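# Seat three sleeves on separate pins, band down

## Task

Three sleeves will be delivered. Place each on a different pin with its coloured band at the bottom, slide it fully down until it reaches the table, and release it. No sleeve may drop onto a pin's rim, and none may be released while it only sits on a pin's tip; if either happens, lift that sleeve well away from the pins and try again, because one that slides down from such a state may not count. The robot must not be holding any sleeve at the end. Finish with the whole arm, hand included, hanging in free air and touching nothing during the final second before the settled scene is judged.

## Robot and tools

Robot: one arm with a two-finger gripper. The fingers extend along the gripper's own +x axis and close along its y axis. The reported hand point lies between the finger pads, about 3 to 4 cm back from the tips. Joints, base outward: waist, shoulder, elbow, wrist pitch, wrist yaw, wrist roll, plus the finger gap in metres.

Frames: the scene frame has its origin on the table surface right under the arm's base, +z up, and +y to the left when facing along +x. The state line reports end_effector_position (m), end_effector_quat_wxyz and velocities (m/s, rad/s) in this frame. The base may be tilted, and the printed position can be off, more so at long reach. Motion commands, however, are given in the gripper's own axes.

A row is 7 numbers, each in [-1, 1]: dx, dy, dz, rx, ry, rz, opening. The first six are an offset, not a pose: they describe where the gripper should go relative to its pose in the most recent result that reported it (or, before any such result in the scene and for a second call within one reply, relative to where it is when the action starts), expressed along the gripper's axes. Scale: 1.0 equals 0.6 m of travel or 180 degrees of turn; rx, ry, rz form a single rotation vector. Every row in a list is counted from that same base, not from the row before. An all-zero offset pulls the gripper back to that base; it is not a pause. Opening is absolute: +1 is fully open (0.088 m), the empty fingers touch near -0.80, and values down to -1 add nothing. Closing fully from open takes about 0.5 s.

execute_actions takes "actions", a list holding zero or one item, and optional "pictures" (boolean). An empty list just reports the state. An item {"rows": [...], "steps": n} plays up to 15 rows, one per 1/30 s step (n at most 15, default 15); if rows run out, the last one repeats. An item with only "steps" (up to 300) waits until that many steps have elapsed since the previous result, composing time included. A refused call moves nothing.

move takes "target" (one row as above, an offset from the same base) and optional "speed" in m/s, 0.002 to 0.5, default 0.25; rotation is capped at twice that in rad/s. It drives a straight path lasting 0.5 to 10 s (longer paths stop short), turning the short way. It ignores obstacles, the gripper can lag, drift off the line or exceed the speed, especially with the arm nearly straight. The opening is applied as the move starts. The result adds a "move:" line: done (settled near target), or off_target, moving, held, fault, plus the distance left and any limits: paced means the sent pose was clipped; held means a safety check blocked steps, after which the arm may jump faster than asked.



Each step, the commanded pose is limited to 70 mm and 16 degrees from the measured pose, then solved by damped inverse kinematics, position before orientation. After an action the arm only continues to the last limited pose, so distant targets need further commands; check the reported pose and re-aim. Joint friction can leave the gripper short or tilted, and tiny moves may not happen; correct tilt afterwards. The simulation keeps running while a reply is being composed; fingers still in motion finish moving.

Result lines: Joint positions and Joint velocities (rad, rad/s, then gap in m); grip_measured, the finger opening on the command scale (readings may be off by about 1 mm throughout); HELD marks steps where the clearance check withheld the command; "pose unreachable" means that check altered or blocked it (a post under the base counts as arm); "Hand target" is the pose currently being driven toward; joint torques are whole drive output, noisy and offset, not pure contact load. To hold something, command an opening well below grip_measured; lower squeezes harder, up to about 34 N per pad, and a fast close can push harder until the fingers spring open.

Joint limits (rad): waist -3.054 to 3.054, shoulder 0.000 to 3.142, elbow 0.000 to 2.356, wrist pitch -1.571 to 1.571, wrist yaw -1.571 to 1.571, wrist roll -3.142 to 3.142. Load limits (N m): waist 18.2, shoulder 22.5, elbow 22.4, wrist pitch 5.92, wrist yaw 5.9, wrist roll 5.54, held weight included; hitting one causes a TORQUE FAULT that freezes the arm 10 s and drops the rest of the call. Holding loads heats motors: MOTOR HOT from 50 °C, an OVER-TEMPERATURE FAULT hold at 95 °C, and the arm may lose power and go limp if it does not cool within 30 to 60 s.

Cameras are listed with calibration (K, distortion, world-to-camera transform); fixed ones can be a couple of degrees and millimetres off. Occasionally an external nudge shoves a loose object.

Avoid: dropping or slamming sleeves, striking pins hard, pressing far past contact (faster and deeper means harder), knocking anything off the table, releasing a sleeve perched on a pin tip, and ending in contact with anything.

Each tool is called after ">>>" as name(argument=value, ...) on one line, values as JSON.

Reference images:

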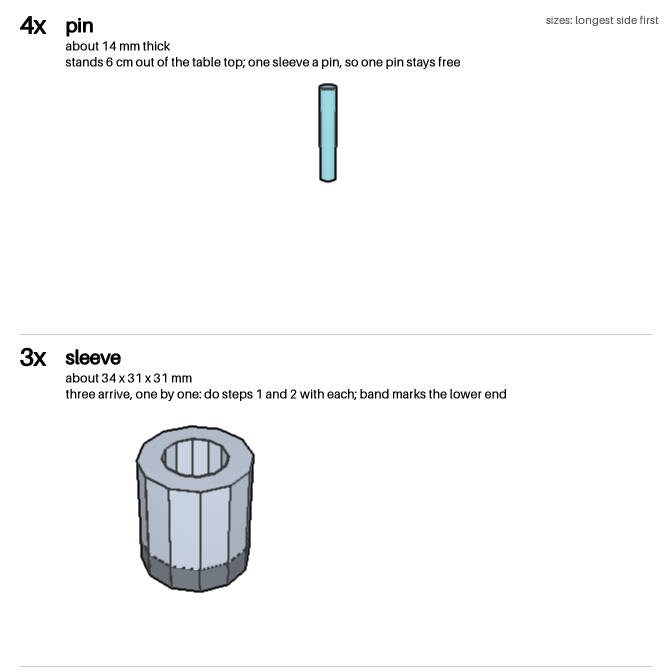

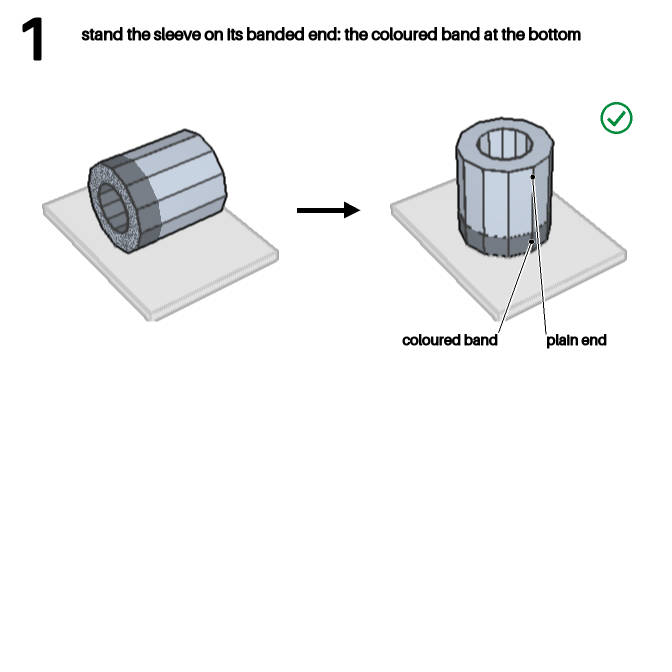

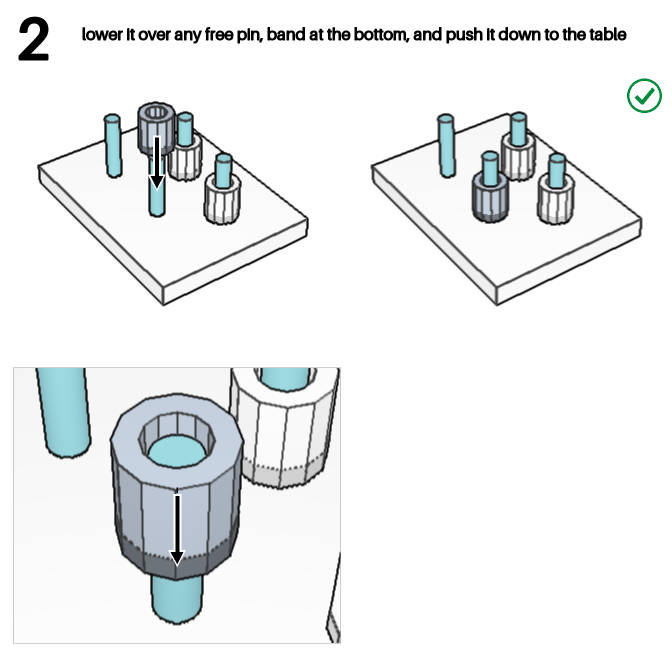

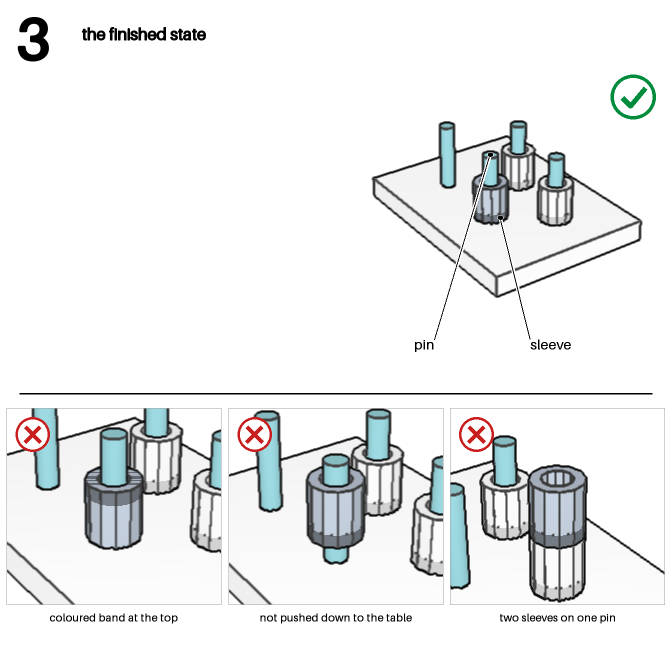

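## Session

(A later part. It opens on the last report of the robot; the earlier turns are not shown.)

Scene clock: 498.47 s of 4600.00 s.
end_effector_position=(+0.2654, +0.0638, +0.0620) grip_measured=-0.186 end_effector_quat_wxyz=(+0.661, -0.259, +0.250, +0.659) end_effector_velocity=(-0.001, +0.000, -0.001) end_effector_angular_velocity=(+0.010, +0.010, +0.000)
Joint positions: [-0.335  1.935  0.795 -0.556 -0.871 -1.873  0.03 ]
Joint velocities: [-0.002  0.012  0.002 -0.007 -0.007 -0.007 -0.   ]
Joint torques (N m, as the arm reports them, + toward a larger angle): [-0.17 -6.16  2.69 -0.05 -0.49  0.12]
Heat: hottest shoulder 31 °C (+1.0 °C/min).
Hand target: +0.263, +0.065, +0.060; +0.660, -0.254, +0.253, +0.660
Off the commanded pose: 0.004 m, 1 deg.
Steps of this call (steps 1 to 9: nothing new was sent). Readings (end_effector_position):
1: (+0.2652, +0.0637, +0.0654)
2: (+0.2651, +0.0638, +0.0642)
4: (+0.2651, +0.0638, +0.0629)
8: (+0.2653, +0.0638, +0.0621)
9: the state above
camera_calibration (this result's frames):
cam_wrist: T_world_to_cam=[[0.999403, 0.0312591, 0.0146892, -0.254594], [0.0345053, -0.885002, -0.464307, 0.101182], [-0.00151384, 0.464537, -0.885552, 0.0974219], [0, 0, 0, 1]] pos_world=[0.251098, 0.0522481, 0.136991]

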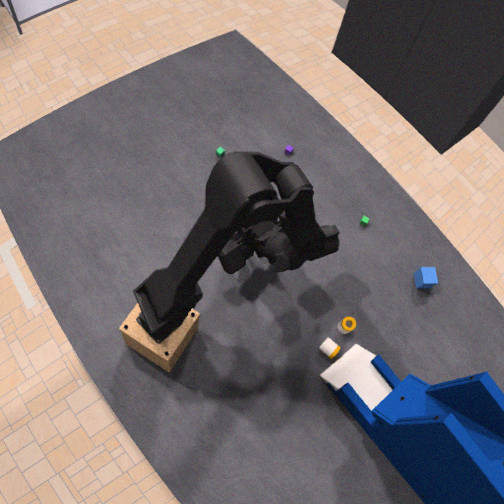

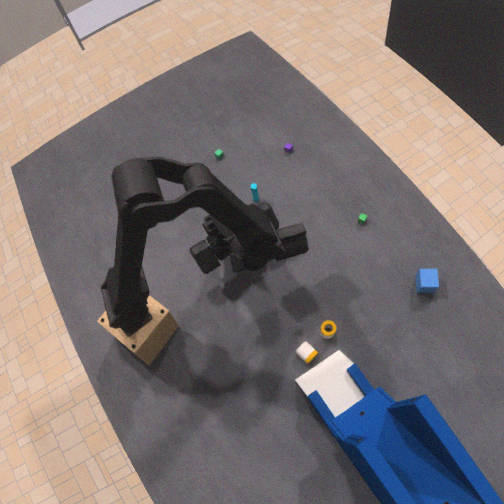

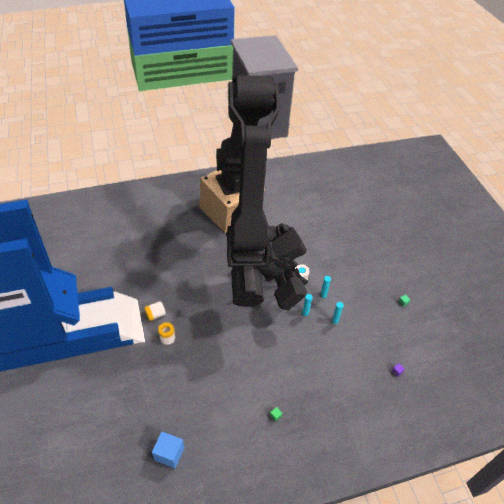

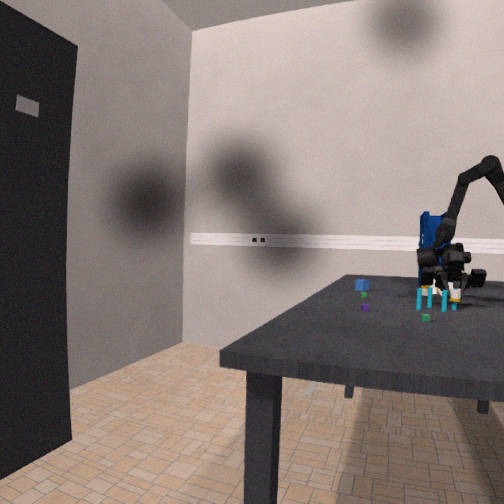

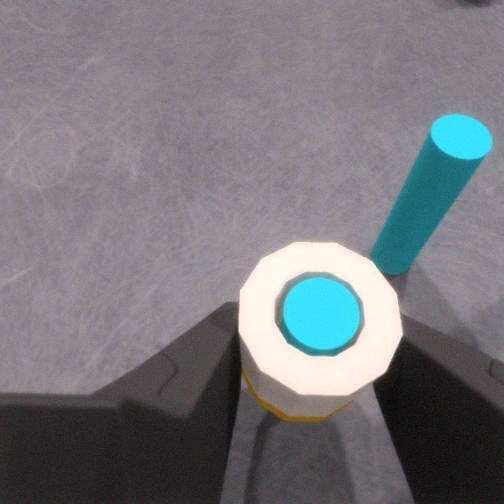

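>>> execute_actions(actions=[{"rows": [[0.0055,0.0037,-0.0039,0.003,-0.0008,0.0021,-0.5],[0.0074,0.0036,-0.0059,0.003,-0.0008,0.0021,-0.5],[0.0098,0.0036,-0.0086,0.003,-0.0008,0.0021,-0.5],[0.0126,0.0035,-0.0117,0.003,-0.0008,0.0021,-0.5],[0.0154,0.0034,-0.0147,0.003,-0.0008,0.0021,-0.5],[0.0182,0.0033,-0.0178,0.003,-0.0008,0.0021,-0.5],[0.0209,0.0033,-0.0209,0.003,-0.0008,0.0021,-0.5],[0.0237,0.0032,-0.0239,0.003,-0.0008,0.0021,-0.5],[0.0262,0.0031,-0.0266,0.003,-0.0008,0.0021,-0.5],[0.0283,0.0031,-0.029,0.003,-0.0008,0.0021,-0.5],[0.0302,0.003,-0.0311,0.003,-0.0008,0.0021,-0.5],[0.0317,0.003,-0.0328,0.003,-0.0008,0.0021,-0.5],[0.0329,0.003,-0.0341,0.003,-0.0008,0.0021,-0.5],[0.0342,0.0029,-0.0355,0.003,-0.0008,0.0021,-0.5],[0.0351,0.0029,-0.0365,0.003,-0.0008,0.0021,-0.5]], "steps": 15}], pictures=false)

>>> wait(seconds=0.3)

>>> zoom_image(camera="cam_low", region=[410, 250, 490, 330])

Scene clock: 533.53 s of 4600.00 s.
end_effector_position=(+0.2663, +0.0637, +0.0383) grip_measured=-0.186 end_effector_quat_wxyz=(+0.660, -0.259, +0.250, +0.659) end_effector_velocity=(-0.001, +0.001, -0.039) end_effector_angular_velocity=(+0.008, +0.007, +0.001)
Joint positions: [-0.329  2.025  0.791 -0.456 -0.871 -1.865  0.03 ]
Joint velocities: [ 0.007  0.154 -0.002  0.154 -0.007  0.007  0.   ]
Joint torques (N m, as the arm reports them, + toward a larger angle): [ 0.09 -6.35  2.12 -0.03 -0.5   0.1 ]
Heat: hottest shoulder 31 °C (+1.0 °C/min).
Hand target: +0.264, +0.065, +0.032; +0.660, -0.254, +0.253, +0.660
Off the commanded pose: 0.007 m, 1 deg.
Steps of this call (steps 1 to 1037: nothing new was sent; steps 1038 to 1052: all 15 steps of this action). Readings (end_effector_position):
1038: (+0.2646, +0.0641, +0.0607)
1039: (+0.2649, +0.0640, +0.0604)
1041: (+0.2657, +0.0637, +0.0587)
1045: (+0.2665, +0.0635, +0.0516)
1052: the state above

Scene clock: 533.83 s of 4600.00 s.
end_effector_position=(+0.2669, +0.0642, +0.0362) grip_measured=-0.186 end_effector_quat_wxyz=(+0.662, -0.258, +0.248, +0.659) end_effector_velocity=(+0.001, +0.001, +0.001) end_effector_angular_velocity=(+0.020, -0.023, +0.008)
Joint positions: [-0.328  2.035  0.79  -0.443 -0.876 -1.862  0.03 ]
Joint velocities: [-0.002  0.002 -0.002  0.007 -0.022 -0.022 -0.   ]
Joint torques (N m, as the arm reports them, + toward a larger angle): [-0.05 -5.44  2.12  0.28 -0.34  0.12]
Heat: hottest shoulder 31 °C (+1.0 °C/min).
Hand target: +0.264, +0.065, +0.032; +0.660, -0.254, +0.253, +0.660
Off the commanded pose: 0.005 m, 1 deg.
Steps of this call (steps 1 to 9: nothing new was sent). Readings (end_effector_position):
1: (+0.2664, +0.0637, +0.0371)
2: (+0.2663, +0.0638, +0.0366)
4: (+0.2665, +0.0641, +0.0364)
8: (+0.2668, +0.0642, +0.0362)
9: the state above
camera_calibration (this result's frames):
cam_wrist: T_world_to_cam=[[0.999419, 0.0297633, 0.0165803, -0.255716], [0.0340624, -0.883123, -0.467904, 0.0896092], [0.0007161, 0.468197, -0.883624, 0.0735257], [0, 0, 0, 1]] pos_world=[0.252463, 0.0523224, 0.111137]

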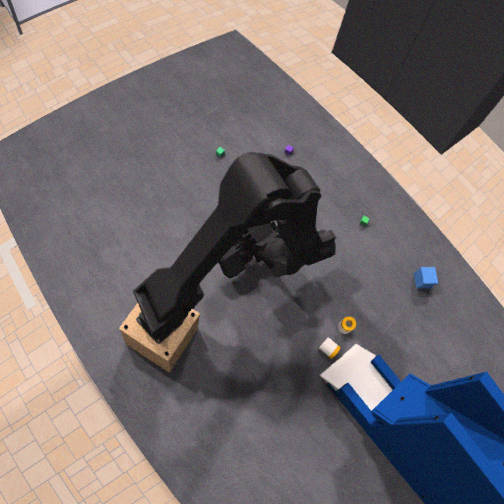

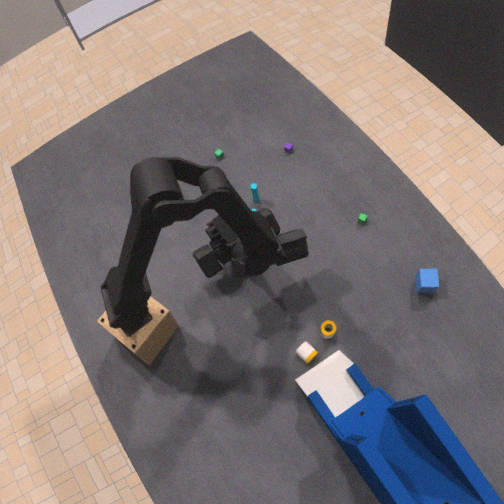

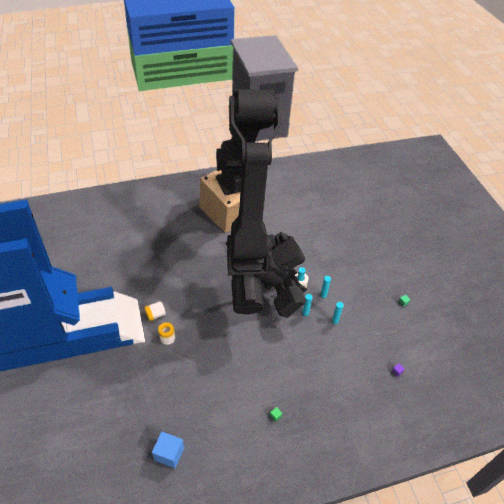

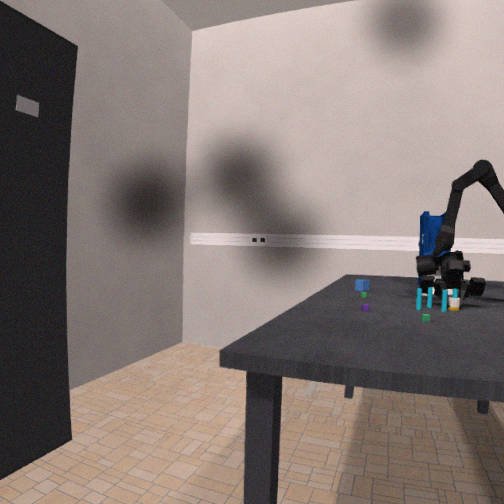

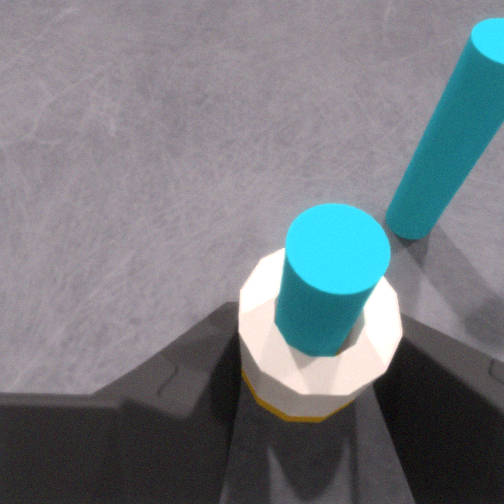

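Region (410, 250, 490, 330) of cam_low's 504x504 image, scaled by 6.300, with more detail than that image has.

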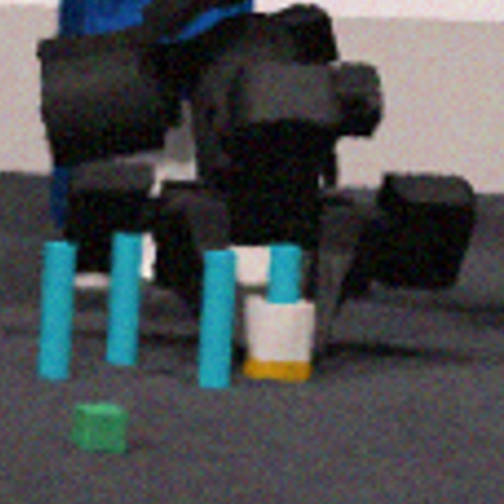

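>>> execute_actions(actions=[{"rows": [[0,0.001,0,0,0,0,-0.35],[0,0.001,0,0,0,0,-0.22],[0,0.001,0,0,0,0,-0.15],[0,0.001,0,0,0,0,-0.08],[0,0.001,0,0,0,0,0.0],[0,0.001,0,0,0,0,0.08],[0,0.001,0,0,0,0,0.15],[0,0.001,0,0,0,0,0.2]], "steps": 9}], pictures=false)

>>> move(target=[-0.067, 0, 0, 0, 0, 0, 0.2], speed=0.2)

>>> move(target=[-0.2987, 0.024, -0.2482, -0.0636, 0.5041, 0.008, 0.2], speed=0.45)

Scene clock: 587.83 s of 4600.00 s.
end_effector_position=(+0.2663, +0.0644, +0.0355) grip_measured=+0.036 end_effector_quat_wxyz=(+0.663, -0.256, +0.248, +0.659) end_effector_velocity=(-0.004, +0.002, +0.002) end_effector_angular_velocity=(+0.026, +0.028, -0.013)
Joint positions: [-0.329  2.039  0.789 -0.44  -0.879 -1.86   0.041]
Joint velocities: [-0.002  0.002 -0.002 -0.022 -0.022  0.007  0.073]
Joint torques (N m, as the arm reports them, + toward a larger angle): [-0.32 -7.67  2.49 -0.25 -0.37 -0.11]
Heat: hottest shoulder 31 °C (+0.0 °C/min).
Hand target: +0.266, +0.064, +0.036; +0.662, -0.258, +0.248, +0.659
Off the commanded pose: 0.001 m, 0 deg.
Steps of this call (steps 1 to 1611: nothing new was sent; steps 1612 to 1620: all 9 steps of this action). Readings (end_effector_position):
1612: (+0.2665, +0.0646, +0.0354)
1613: (+0.2665, +0.0646, +0.0354)
1615: (+0.2666, +0.0644, +0.0355)
1619: (+0.2663, +0.0644, +0.0355)
1620: the state above

Scene clock: 589.23 s of 4600.00 s.
end_effector_position=(+0.2630, +0.0362, +0.0598) grip_measured=+0.200 end_effector_quat_wxyz=(+0.663, -0.249, +0.251, +0.661) end_effector_velocity=(-0.000, -0.001, +0.004) end_effector_angular_velocity=(+0.012, -0.009, +0.013)
Joint positions: [-0.441  1.999  0.857 -0.693 -0.861 -2.031  0.049]
Joint velocities: [-0.007 -0.002  0.012 -0.037 -0.007 -0.037 -0.   ]
Joint torques (N m, as the arm reports them, + toward a larger angle): [-0.54 -8.18  3.63 -0.51 -0.31 -0.24]
Heat: hottest shoulder 31 °C (+0.0 °C/min).
Hand target: +0.266, +0.034, +0.062; +0.662, -0.256, +0.249, +0.659
Off the commanded pose: 0.004 m, 1 deg.
move: done
camera_calibration (this result's frames):
cam_wrist: T_world_to_cam=[[0.999682, 0.0252239, -0.000106401, -0.250299], [0.0221142, -0.87845, -0.477322, 0.079655], [-0.0121334, 0.477168, -0.878728, 0.110221], [0, 0, 0, 1]] pos_world=[0.249795, 0.0236927, 0.134848]

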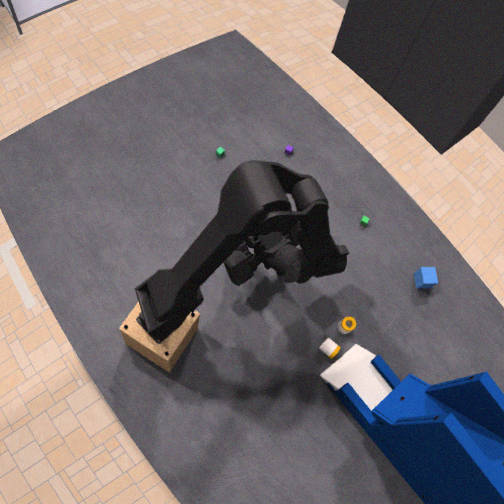

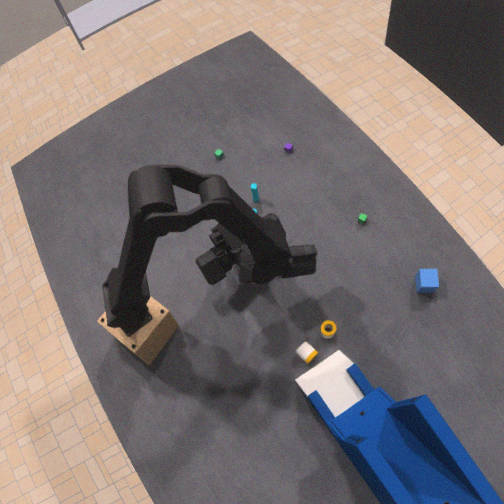

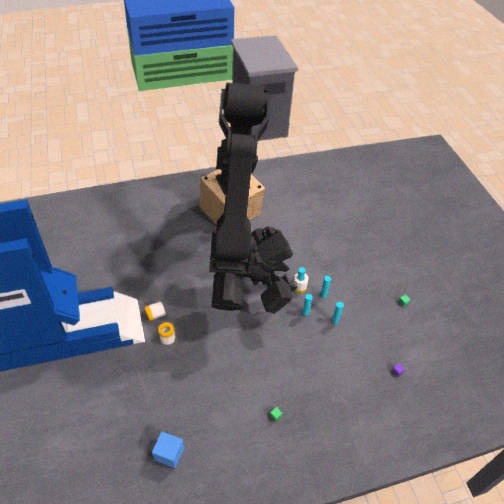

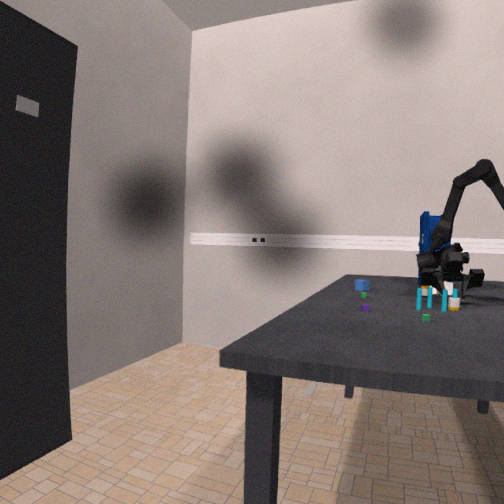

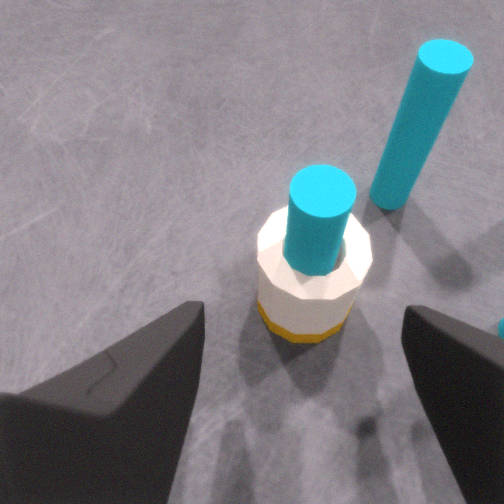

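Scene clock: 591.67 s of 4600.00 s.
end_effector_position=(+0.2521, -0.1968, +0.0693) grip_measured=+0.200 end_effector_quat_wxyz=(-0.263, +0.702, -0.587, -0.306) end_effector_velocity=(-0.005, -0.003, -0.001) end_effector_angular_velocity=(-0.023, +0.019, -0.001)
Joint positions: [-0.56   1.753  0.553  0.155  0.526 -2.265  0.049]
Joint velocities: [-0.007  0.007 -0.012  0.022  0.022 -0.022  0.   ]
Joint torques (N m, as the arm reports them, + toward a larger angle): [-0.65 -5.27  3.1   0.85  0.42 -0.17]
Heat: hottest shoulder 31 °C (+0.0 °C/min).
Hand target: +0.248, -0.197, +0.066; -0.259, +0.699, -0.590, -0.310
Off the commanded pose: 0.005 m, 1 deg.
move: done
camera_calibration (this result's frames):
cam_wrist: T_world_to_cam=[[0.984762, 0.172856, -0.0191143, -0.199357], [0.0963364, -0.450695, 0.887465, -0.149339], [0.144788, -0.875783, -0.460479, -0.105163], [0, 0, 0, 1]] pos_world=[0.225933, -0.124946, 0.0802969]

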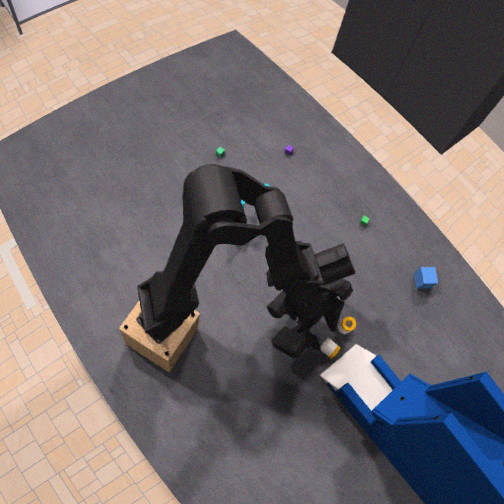

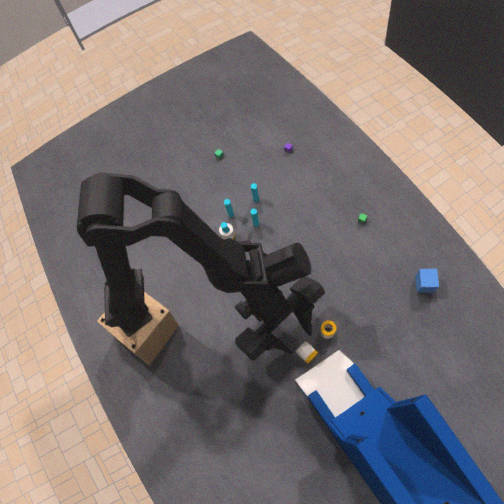

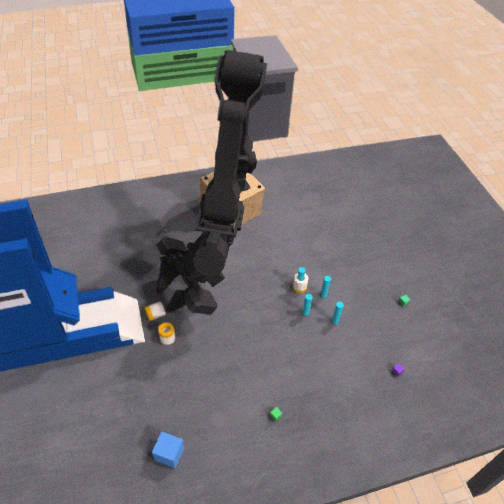

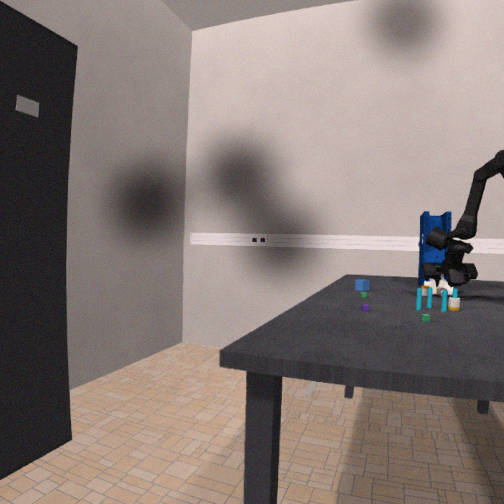

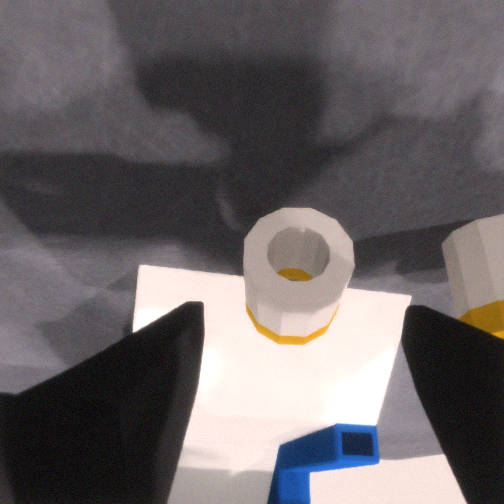

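First sleeve is seated. Now aligning on the second.

>>> zoom_image(camera="cam_wrist", region=[215, 190, 385, 360])

Region (215, 190, 385, 360) of cam_wrist's 504x504 image, scaled by 2.965, with more detail than that image has.

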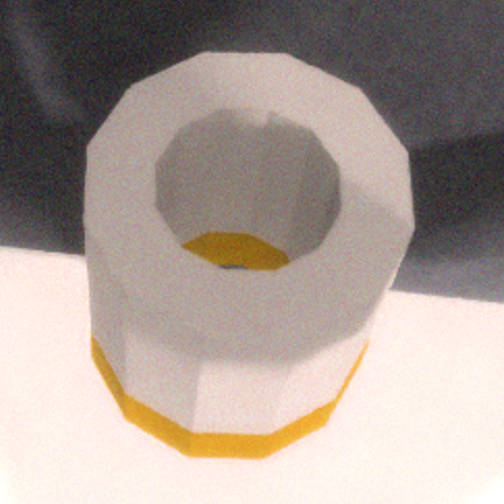

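>>> move(target=[0.0675, 0.0, -0.0035, -0.0025, 0, -0.0022, 0.2], speed=0.1)

Scene clock: 625.13 s of 4600.00 s.
end_effector_position=(+0.2561, -0.2239, +0.0420) grip_measured=+0.200 end_effector_quat_wxyz=(-0.261, +0.704, -0.585, -0.306) end_effector_velocity=(-0.004, +0.000, -0.004) end_effector_angular_velocity=(+0.012, +0.017, +0.000)
Joint positions: [-0.641  1.925  0.589  0.334  0.483 -2.352  0.049]
Joint velocities: [-0.007  0.007 -0.002 -0.007 -0.007 -0.007 -0.   ]
Joint torques (N m, as the arm reports them, + toward a larger angle): [-0.87 -6.03  4.22  0.91  0.09 -0.17]
Heat: hottest shoulder 31 °C (+0.0 °C/min).
Hand target: +0.257, -0.225, +0.041; -0.261, +0.704, -0.584, -0.307
Off the commanded pose: 0.002 m, 0 deg.
move: done
camera_calibration (this result's frames):
cam_wrist: T_world_to_cam=[[0.983501, 0.179785, -0.0200927, -0.197216], [0.099991, -0.447685, 0.888583, -0.138094], [0.150759, -0.875931, -0.458275, -0.143725], [0, 0, 0, 1]] pos_world=[0.229438, -0.152259, 0.0528799]

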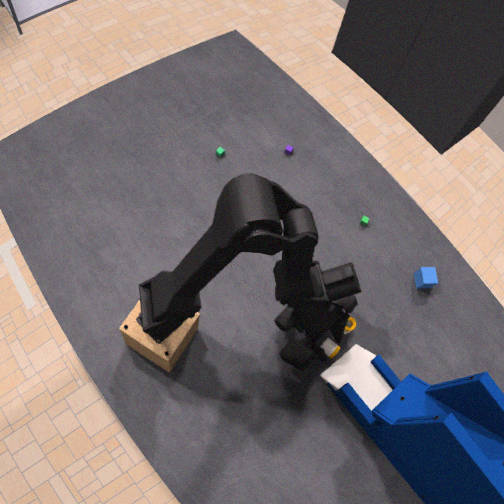

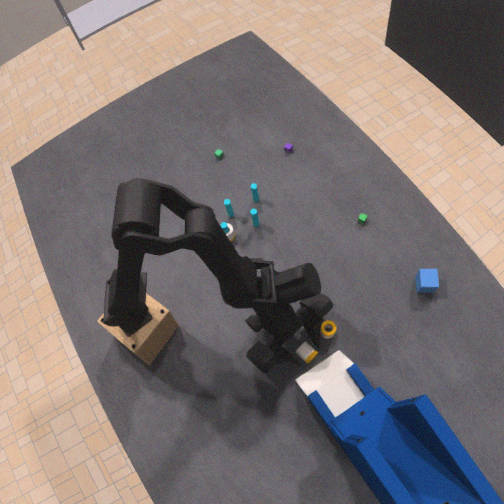

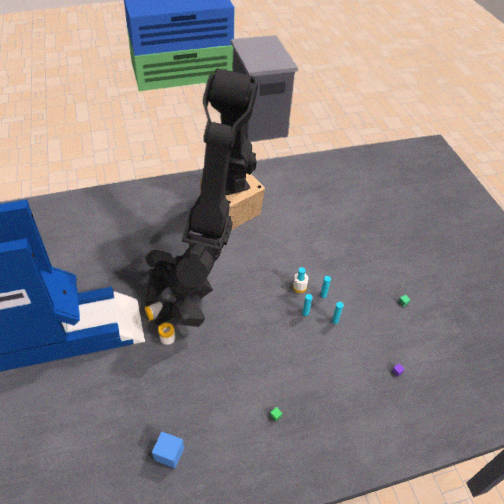

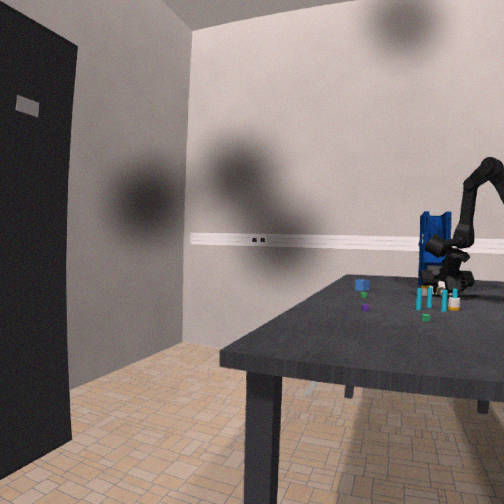

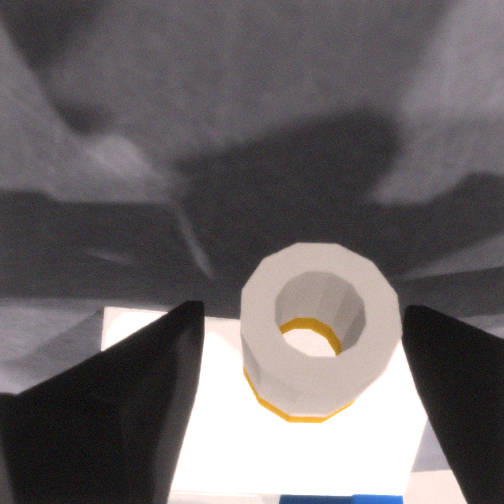

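>>> execute_actions(actions=[{"rows": [[0,0,0,0,0,0,0.1],[0,0,0,0,0,0,0.0],[0,0,0,0,0,0,-0.08],[0,0,0,0,0,0,-0.13],[0,0,0,0,0,0,-0.17],[0,0,0,0,0,0,-0.21],[0,0,0,0,0,0,-0.25],[0,0,0,0,0,0,-0.3],[0,0,0,0,0,0,-0.36],[0,0,0,0,0,0,-0.43],[0,0,0,0,0,0,-0.5]], "steps": 12}], pictures=false)

>>> move(target=[-0.0736, -0.001, -0.0676, 0, 0, 0, -0.5], speed=0.25)

>>> move(target=[-0.313, -0.2248, 0.2948, 0.0017, -0.5009, -0.0048, -0.5], speed=0.45)

Scene clock: 669.03 s of 4600.00 s.
end_effector_position=(+0.2565, -0.2245, +0.0413) grip_measured=-0.186 end_effector_quat_wxyz=(-0.260, +0.704, -0.585, -0.306) end_effector_velocity=(-0.001, +0.001, -0.002) end_effector_angular_velocity=(+0.015, +0.022, +0.030)
Joint positions: [-0.642  1.929  0.592  0.337  0.482 -2.355  0.03 ]
Joint velocities: [-0.007 -0.002 -0.002 -0.007 -0.022 -0.037 -0.   ]
Joint torques (N m, as the arm reports them, + toward a larger angle): [-0.4  -7.59  3.13  0.67  0.27  0.02]
Heat: hottest shoulder 31 °C (+0.0 °C/min).
Hand target: +0.256, -0.224, +0.042; -0.261, +0.704, -0.585, -0.306
Off the commanded pose: 0.001 m, 0 deg.
Steps of this call (steps 1 to 1305: nothing new was sent; steps 1306 to 1317: all 12 steps of this action). Readings (end_effector_position):
1306: (+0.2565, -0.2245, +0.0413)
1307: (+0.2565, -0.2245, +0.0413)
1309: (+0.2565, -0.2245, +0.0413)
1313: (+0.2565, -0.2245, +0.0413)
1317: the state above

Scene clock: 670.17 s of 4600.00 s.
end_effector_position=(+0.2535, -0.2230, +0.0966) grip_measured=-0.186 end_effector_quat_wxyz=(-0.259, +0.701, -0.587, -0.312) end_effector_velocity=(+0.000, +0.002, +0.003) end_effector_angular_velocity=(+0.008, -0.006, +0.000)
Joint positions: [-0.658  1.685  0.628  0.049  0.476 -2.369  0.03 ]
Joint velocities: [ 0.002 -0.017  0.002 -0.022 -0.007  0.007 -0.   ]
Joint torques (N m, as the arm reports them, + toward a larger angle): [-0.77 -7.43  5.95  0.63  0.13 -0.18]
Heat: hottest shoulder 31 °C (+0.0 °C/min).
Hand target: +0.256, -0.225, +0.101; -0.260, +0.704, -0.585, -0.307
Off the commanded pose: 0.006 m, 1 deg.
move: done
camera_calibration (this result's frames):
cam_wrist: T_world_to_cam=[[0.98358, 0.177714, -0.0314366, -0.193135], [0.110031, -0.45243, 0.884986, -0.189161], [0.143051, -0.873913, -0.464555, -0.114555], [0, 0, 0, 1]] pos_world=[0.227165, -0.151371, 0.108117]

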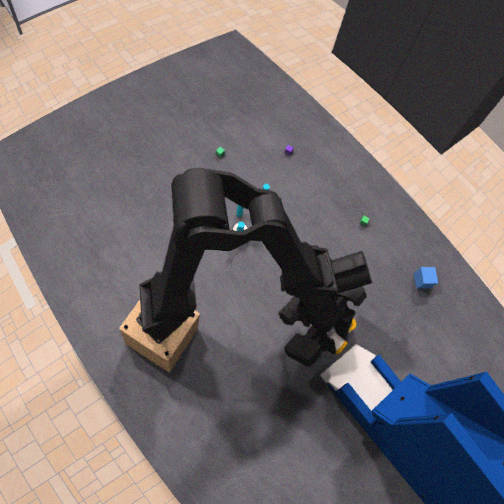

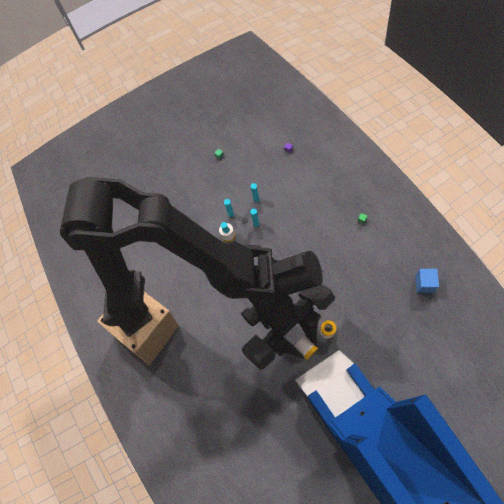

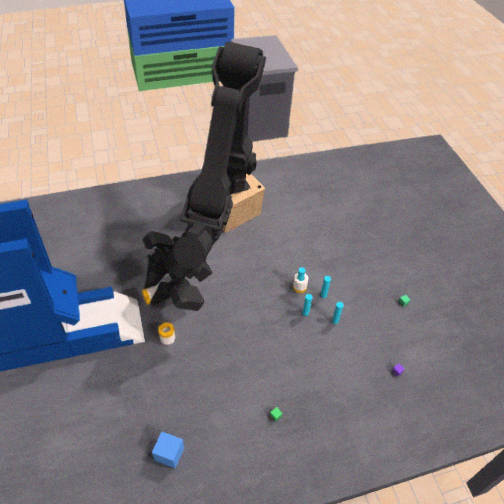

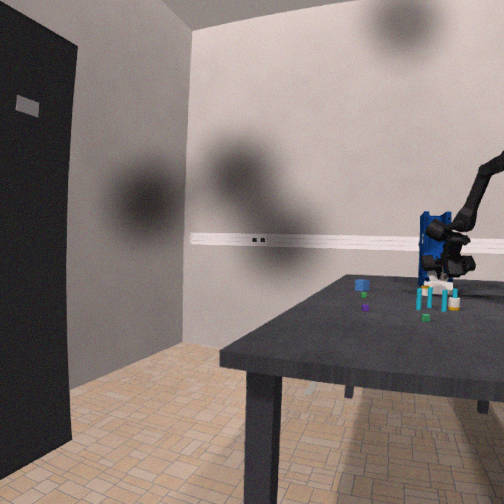

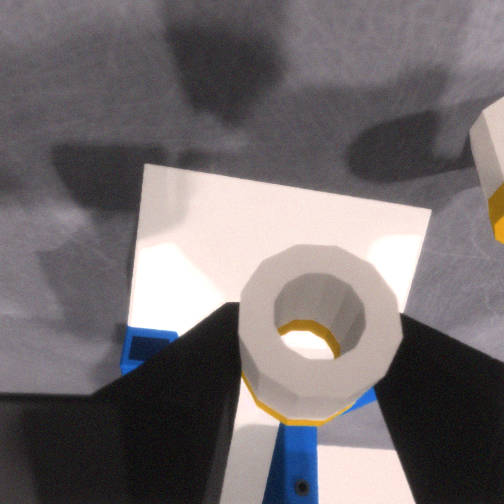

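Scene clock: 672.53 s of 4600.00 s.
end_effector_position=(+0.3375, +0.0536, +0.1184) grip_measured=-0.187 end_effector_quat_wxyz=(+0.600, -0.278, +0.232, +0.714) end_effector_velocity=(-0.003, +0.000, +0.000) end_effector_angular_velocity=(+0.014, +0.009, +0.008)
Joint positions: [-0.316  2.071  1.336 -1.124 -0.818 -2.091  0.03 ]
Joint velocities: [-0.002  0.007  0.002 -0.022 -0.007 -0.022 -0.   ]
Joint torques (N m, as the arm reports them, + toward a larger angle): [-0.26 -8.11  5.22 -0.58 -0.53 -0.2 ]
Heat: hottest shoulder 31 °C (+0.0 °C/min).
Hand target: +0.339, +0.055, +0.117; +0.599, -0.276, +0.229, +0.716
Off the commanded pose: 0.004 m, 1 deg.
move: done
camera_calibration (this result's frames):
cam_wrist: T_world_to_cam=[[0.979396, 0.201908, 0.00413686, -0.328327], [0.181063, -0.86884, -0.460797, 0.0650804], [-0.0894444, 0.452052, -0.887496, 0.182774], [0, 0, 0, 1]] pos_world=[0.326126, 0.040213, 0.193558]

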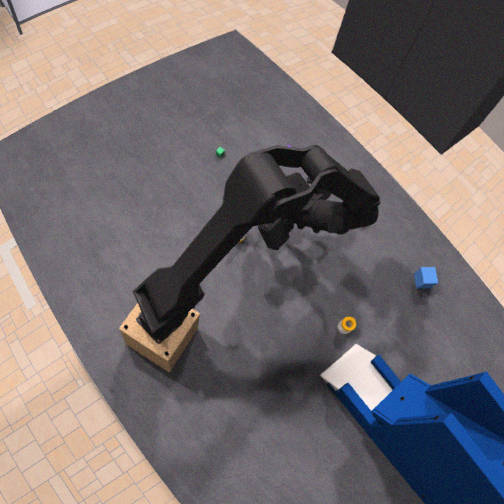

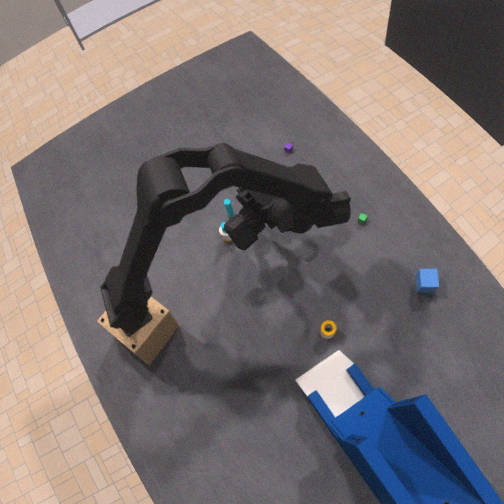

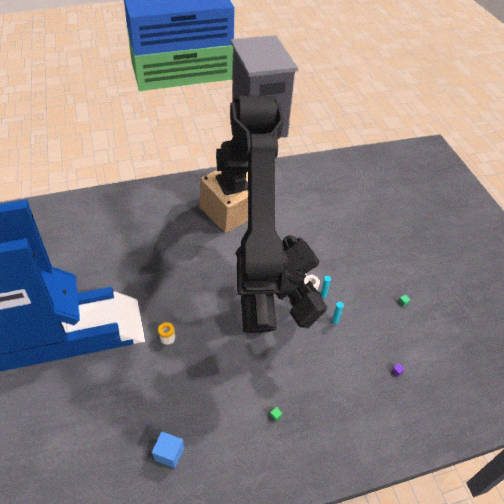

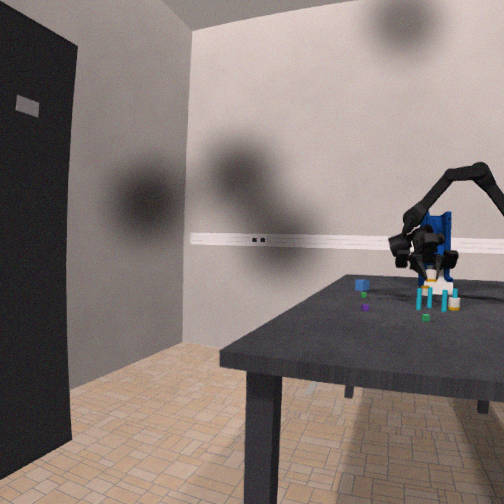

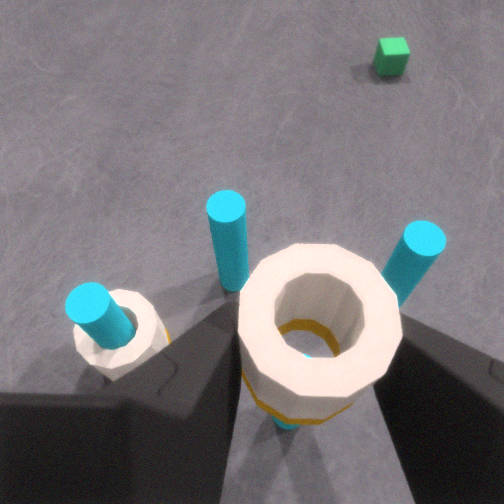

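>>> execute_actions(actions=[])

Scene clock: 706.97 s of 4600.00 s.
end_effector_position=(+0.3378, +0.0541, +0.1177) grip_measured=-0.186 end_effector_quat_wxyz=(+0.599, -0.277, +0.231, +0.715) end_effector_velocity=(+0.000, -0.002, -0.001) end_effector_angular_velocity=(-0.007, -0.011, +0.006)
Joint positions: [-0.315  2.076  1.339 -1.126 -0.82  -2.093  0.03 ]
Joint velocities: [-0.002 -0.002 -0.002  0.007  0.007 -0.007 -0.   ]
Joint torques (N m, as the arm reports them, + toward a larger angle): [-0.25 -8.58  5.23 -0.55 -0.54 -0.14]
Heat: hottest shoulder 34 °C (+3.0 °C/min).
Hand target: +0.339, +0.055, +0.117; +0.599, -0.276, +0.229, +0.716
Off the commanded pose: 0.003 m, 1 deg.
Steps of this call (steps 1 to 1033: nothing new was sent). Readings (end_effector_position):
1: (+0.3374, +0.0538, +0.1183)
2: (+0.3375, +0.0538, +0.1183)
4: (+0.3375, +0.0538, +0.1182)
8: (+0.3375, +0.0539, +0.1184)
1033: the state above
camera_calibration (this result's frames):
cam_wrist: T_world_to_cam=[[0.97907, 0.2035, 0.00308987, -0.328559], [0.181689, -0.86709, -0.463836, 0.0652258], [-0.0917117, 0.454689, -0.885916, 0.182399], [0, 0, 0, 1]] pos_world=[0.326559, 0.0404839, 0.192859]

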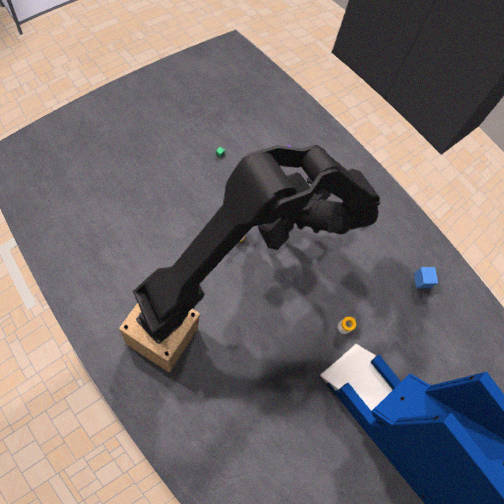

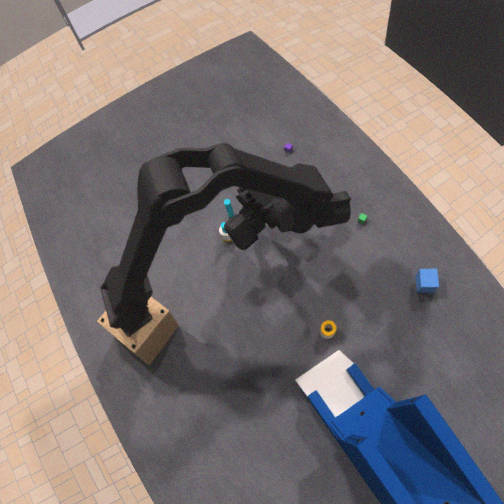

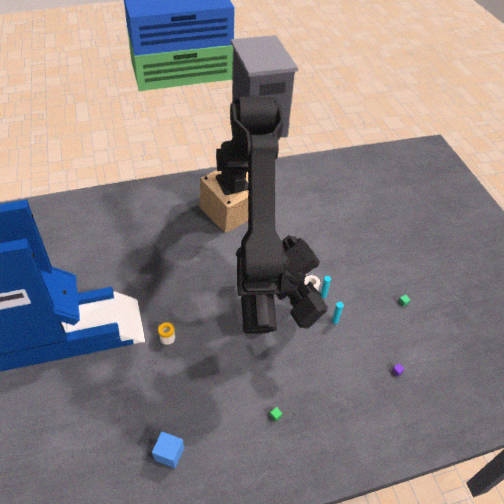

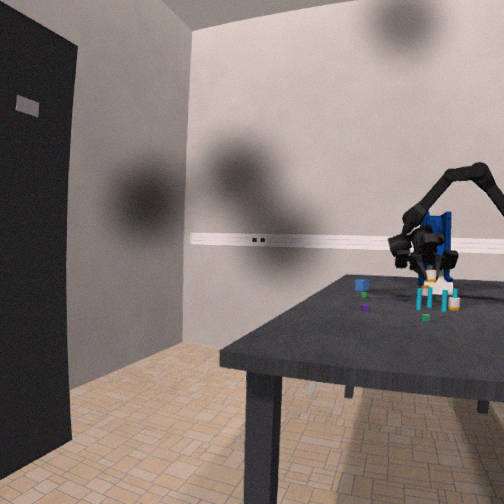

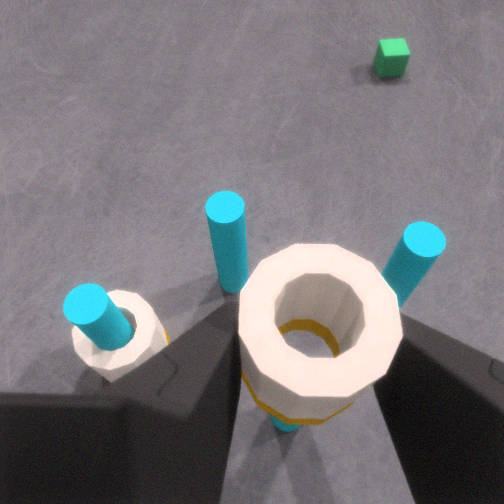

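>>> zoom_image(camera="cam_wrist", region=[230, 300, 380, 450])

Region (230, 300, 380, 450) of cam_wrist's 504x504 image, scaled by 3.360, with more detail than that image has.

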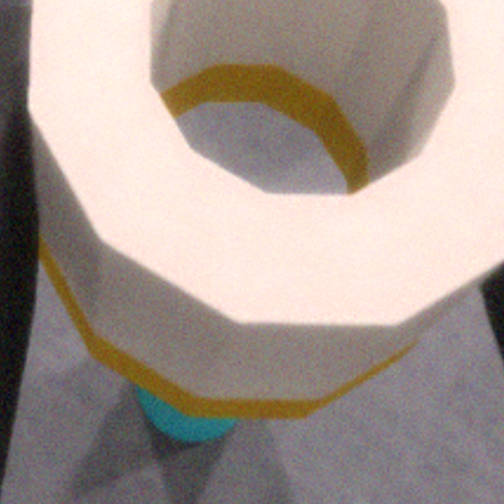

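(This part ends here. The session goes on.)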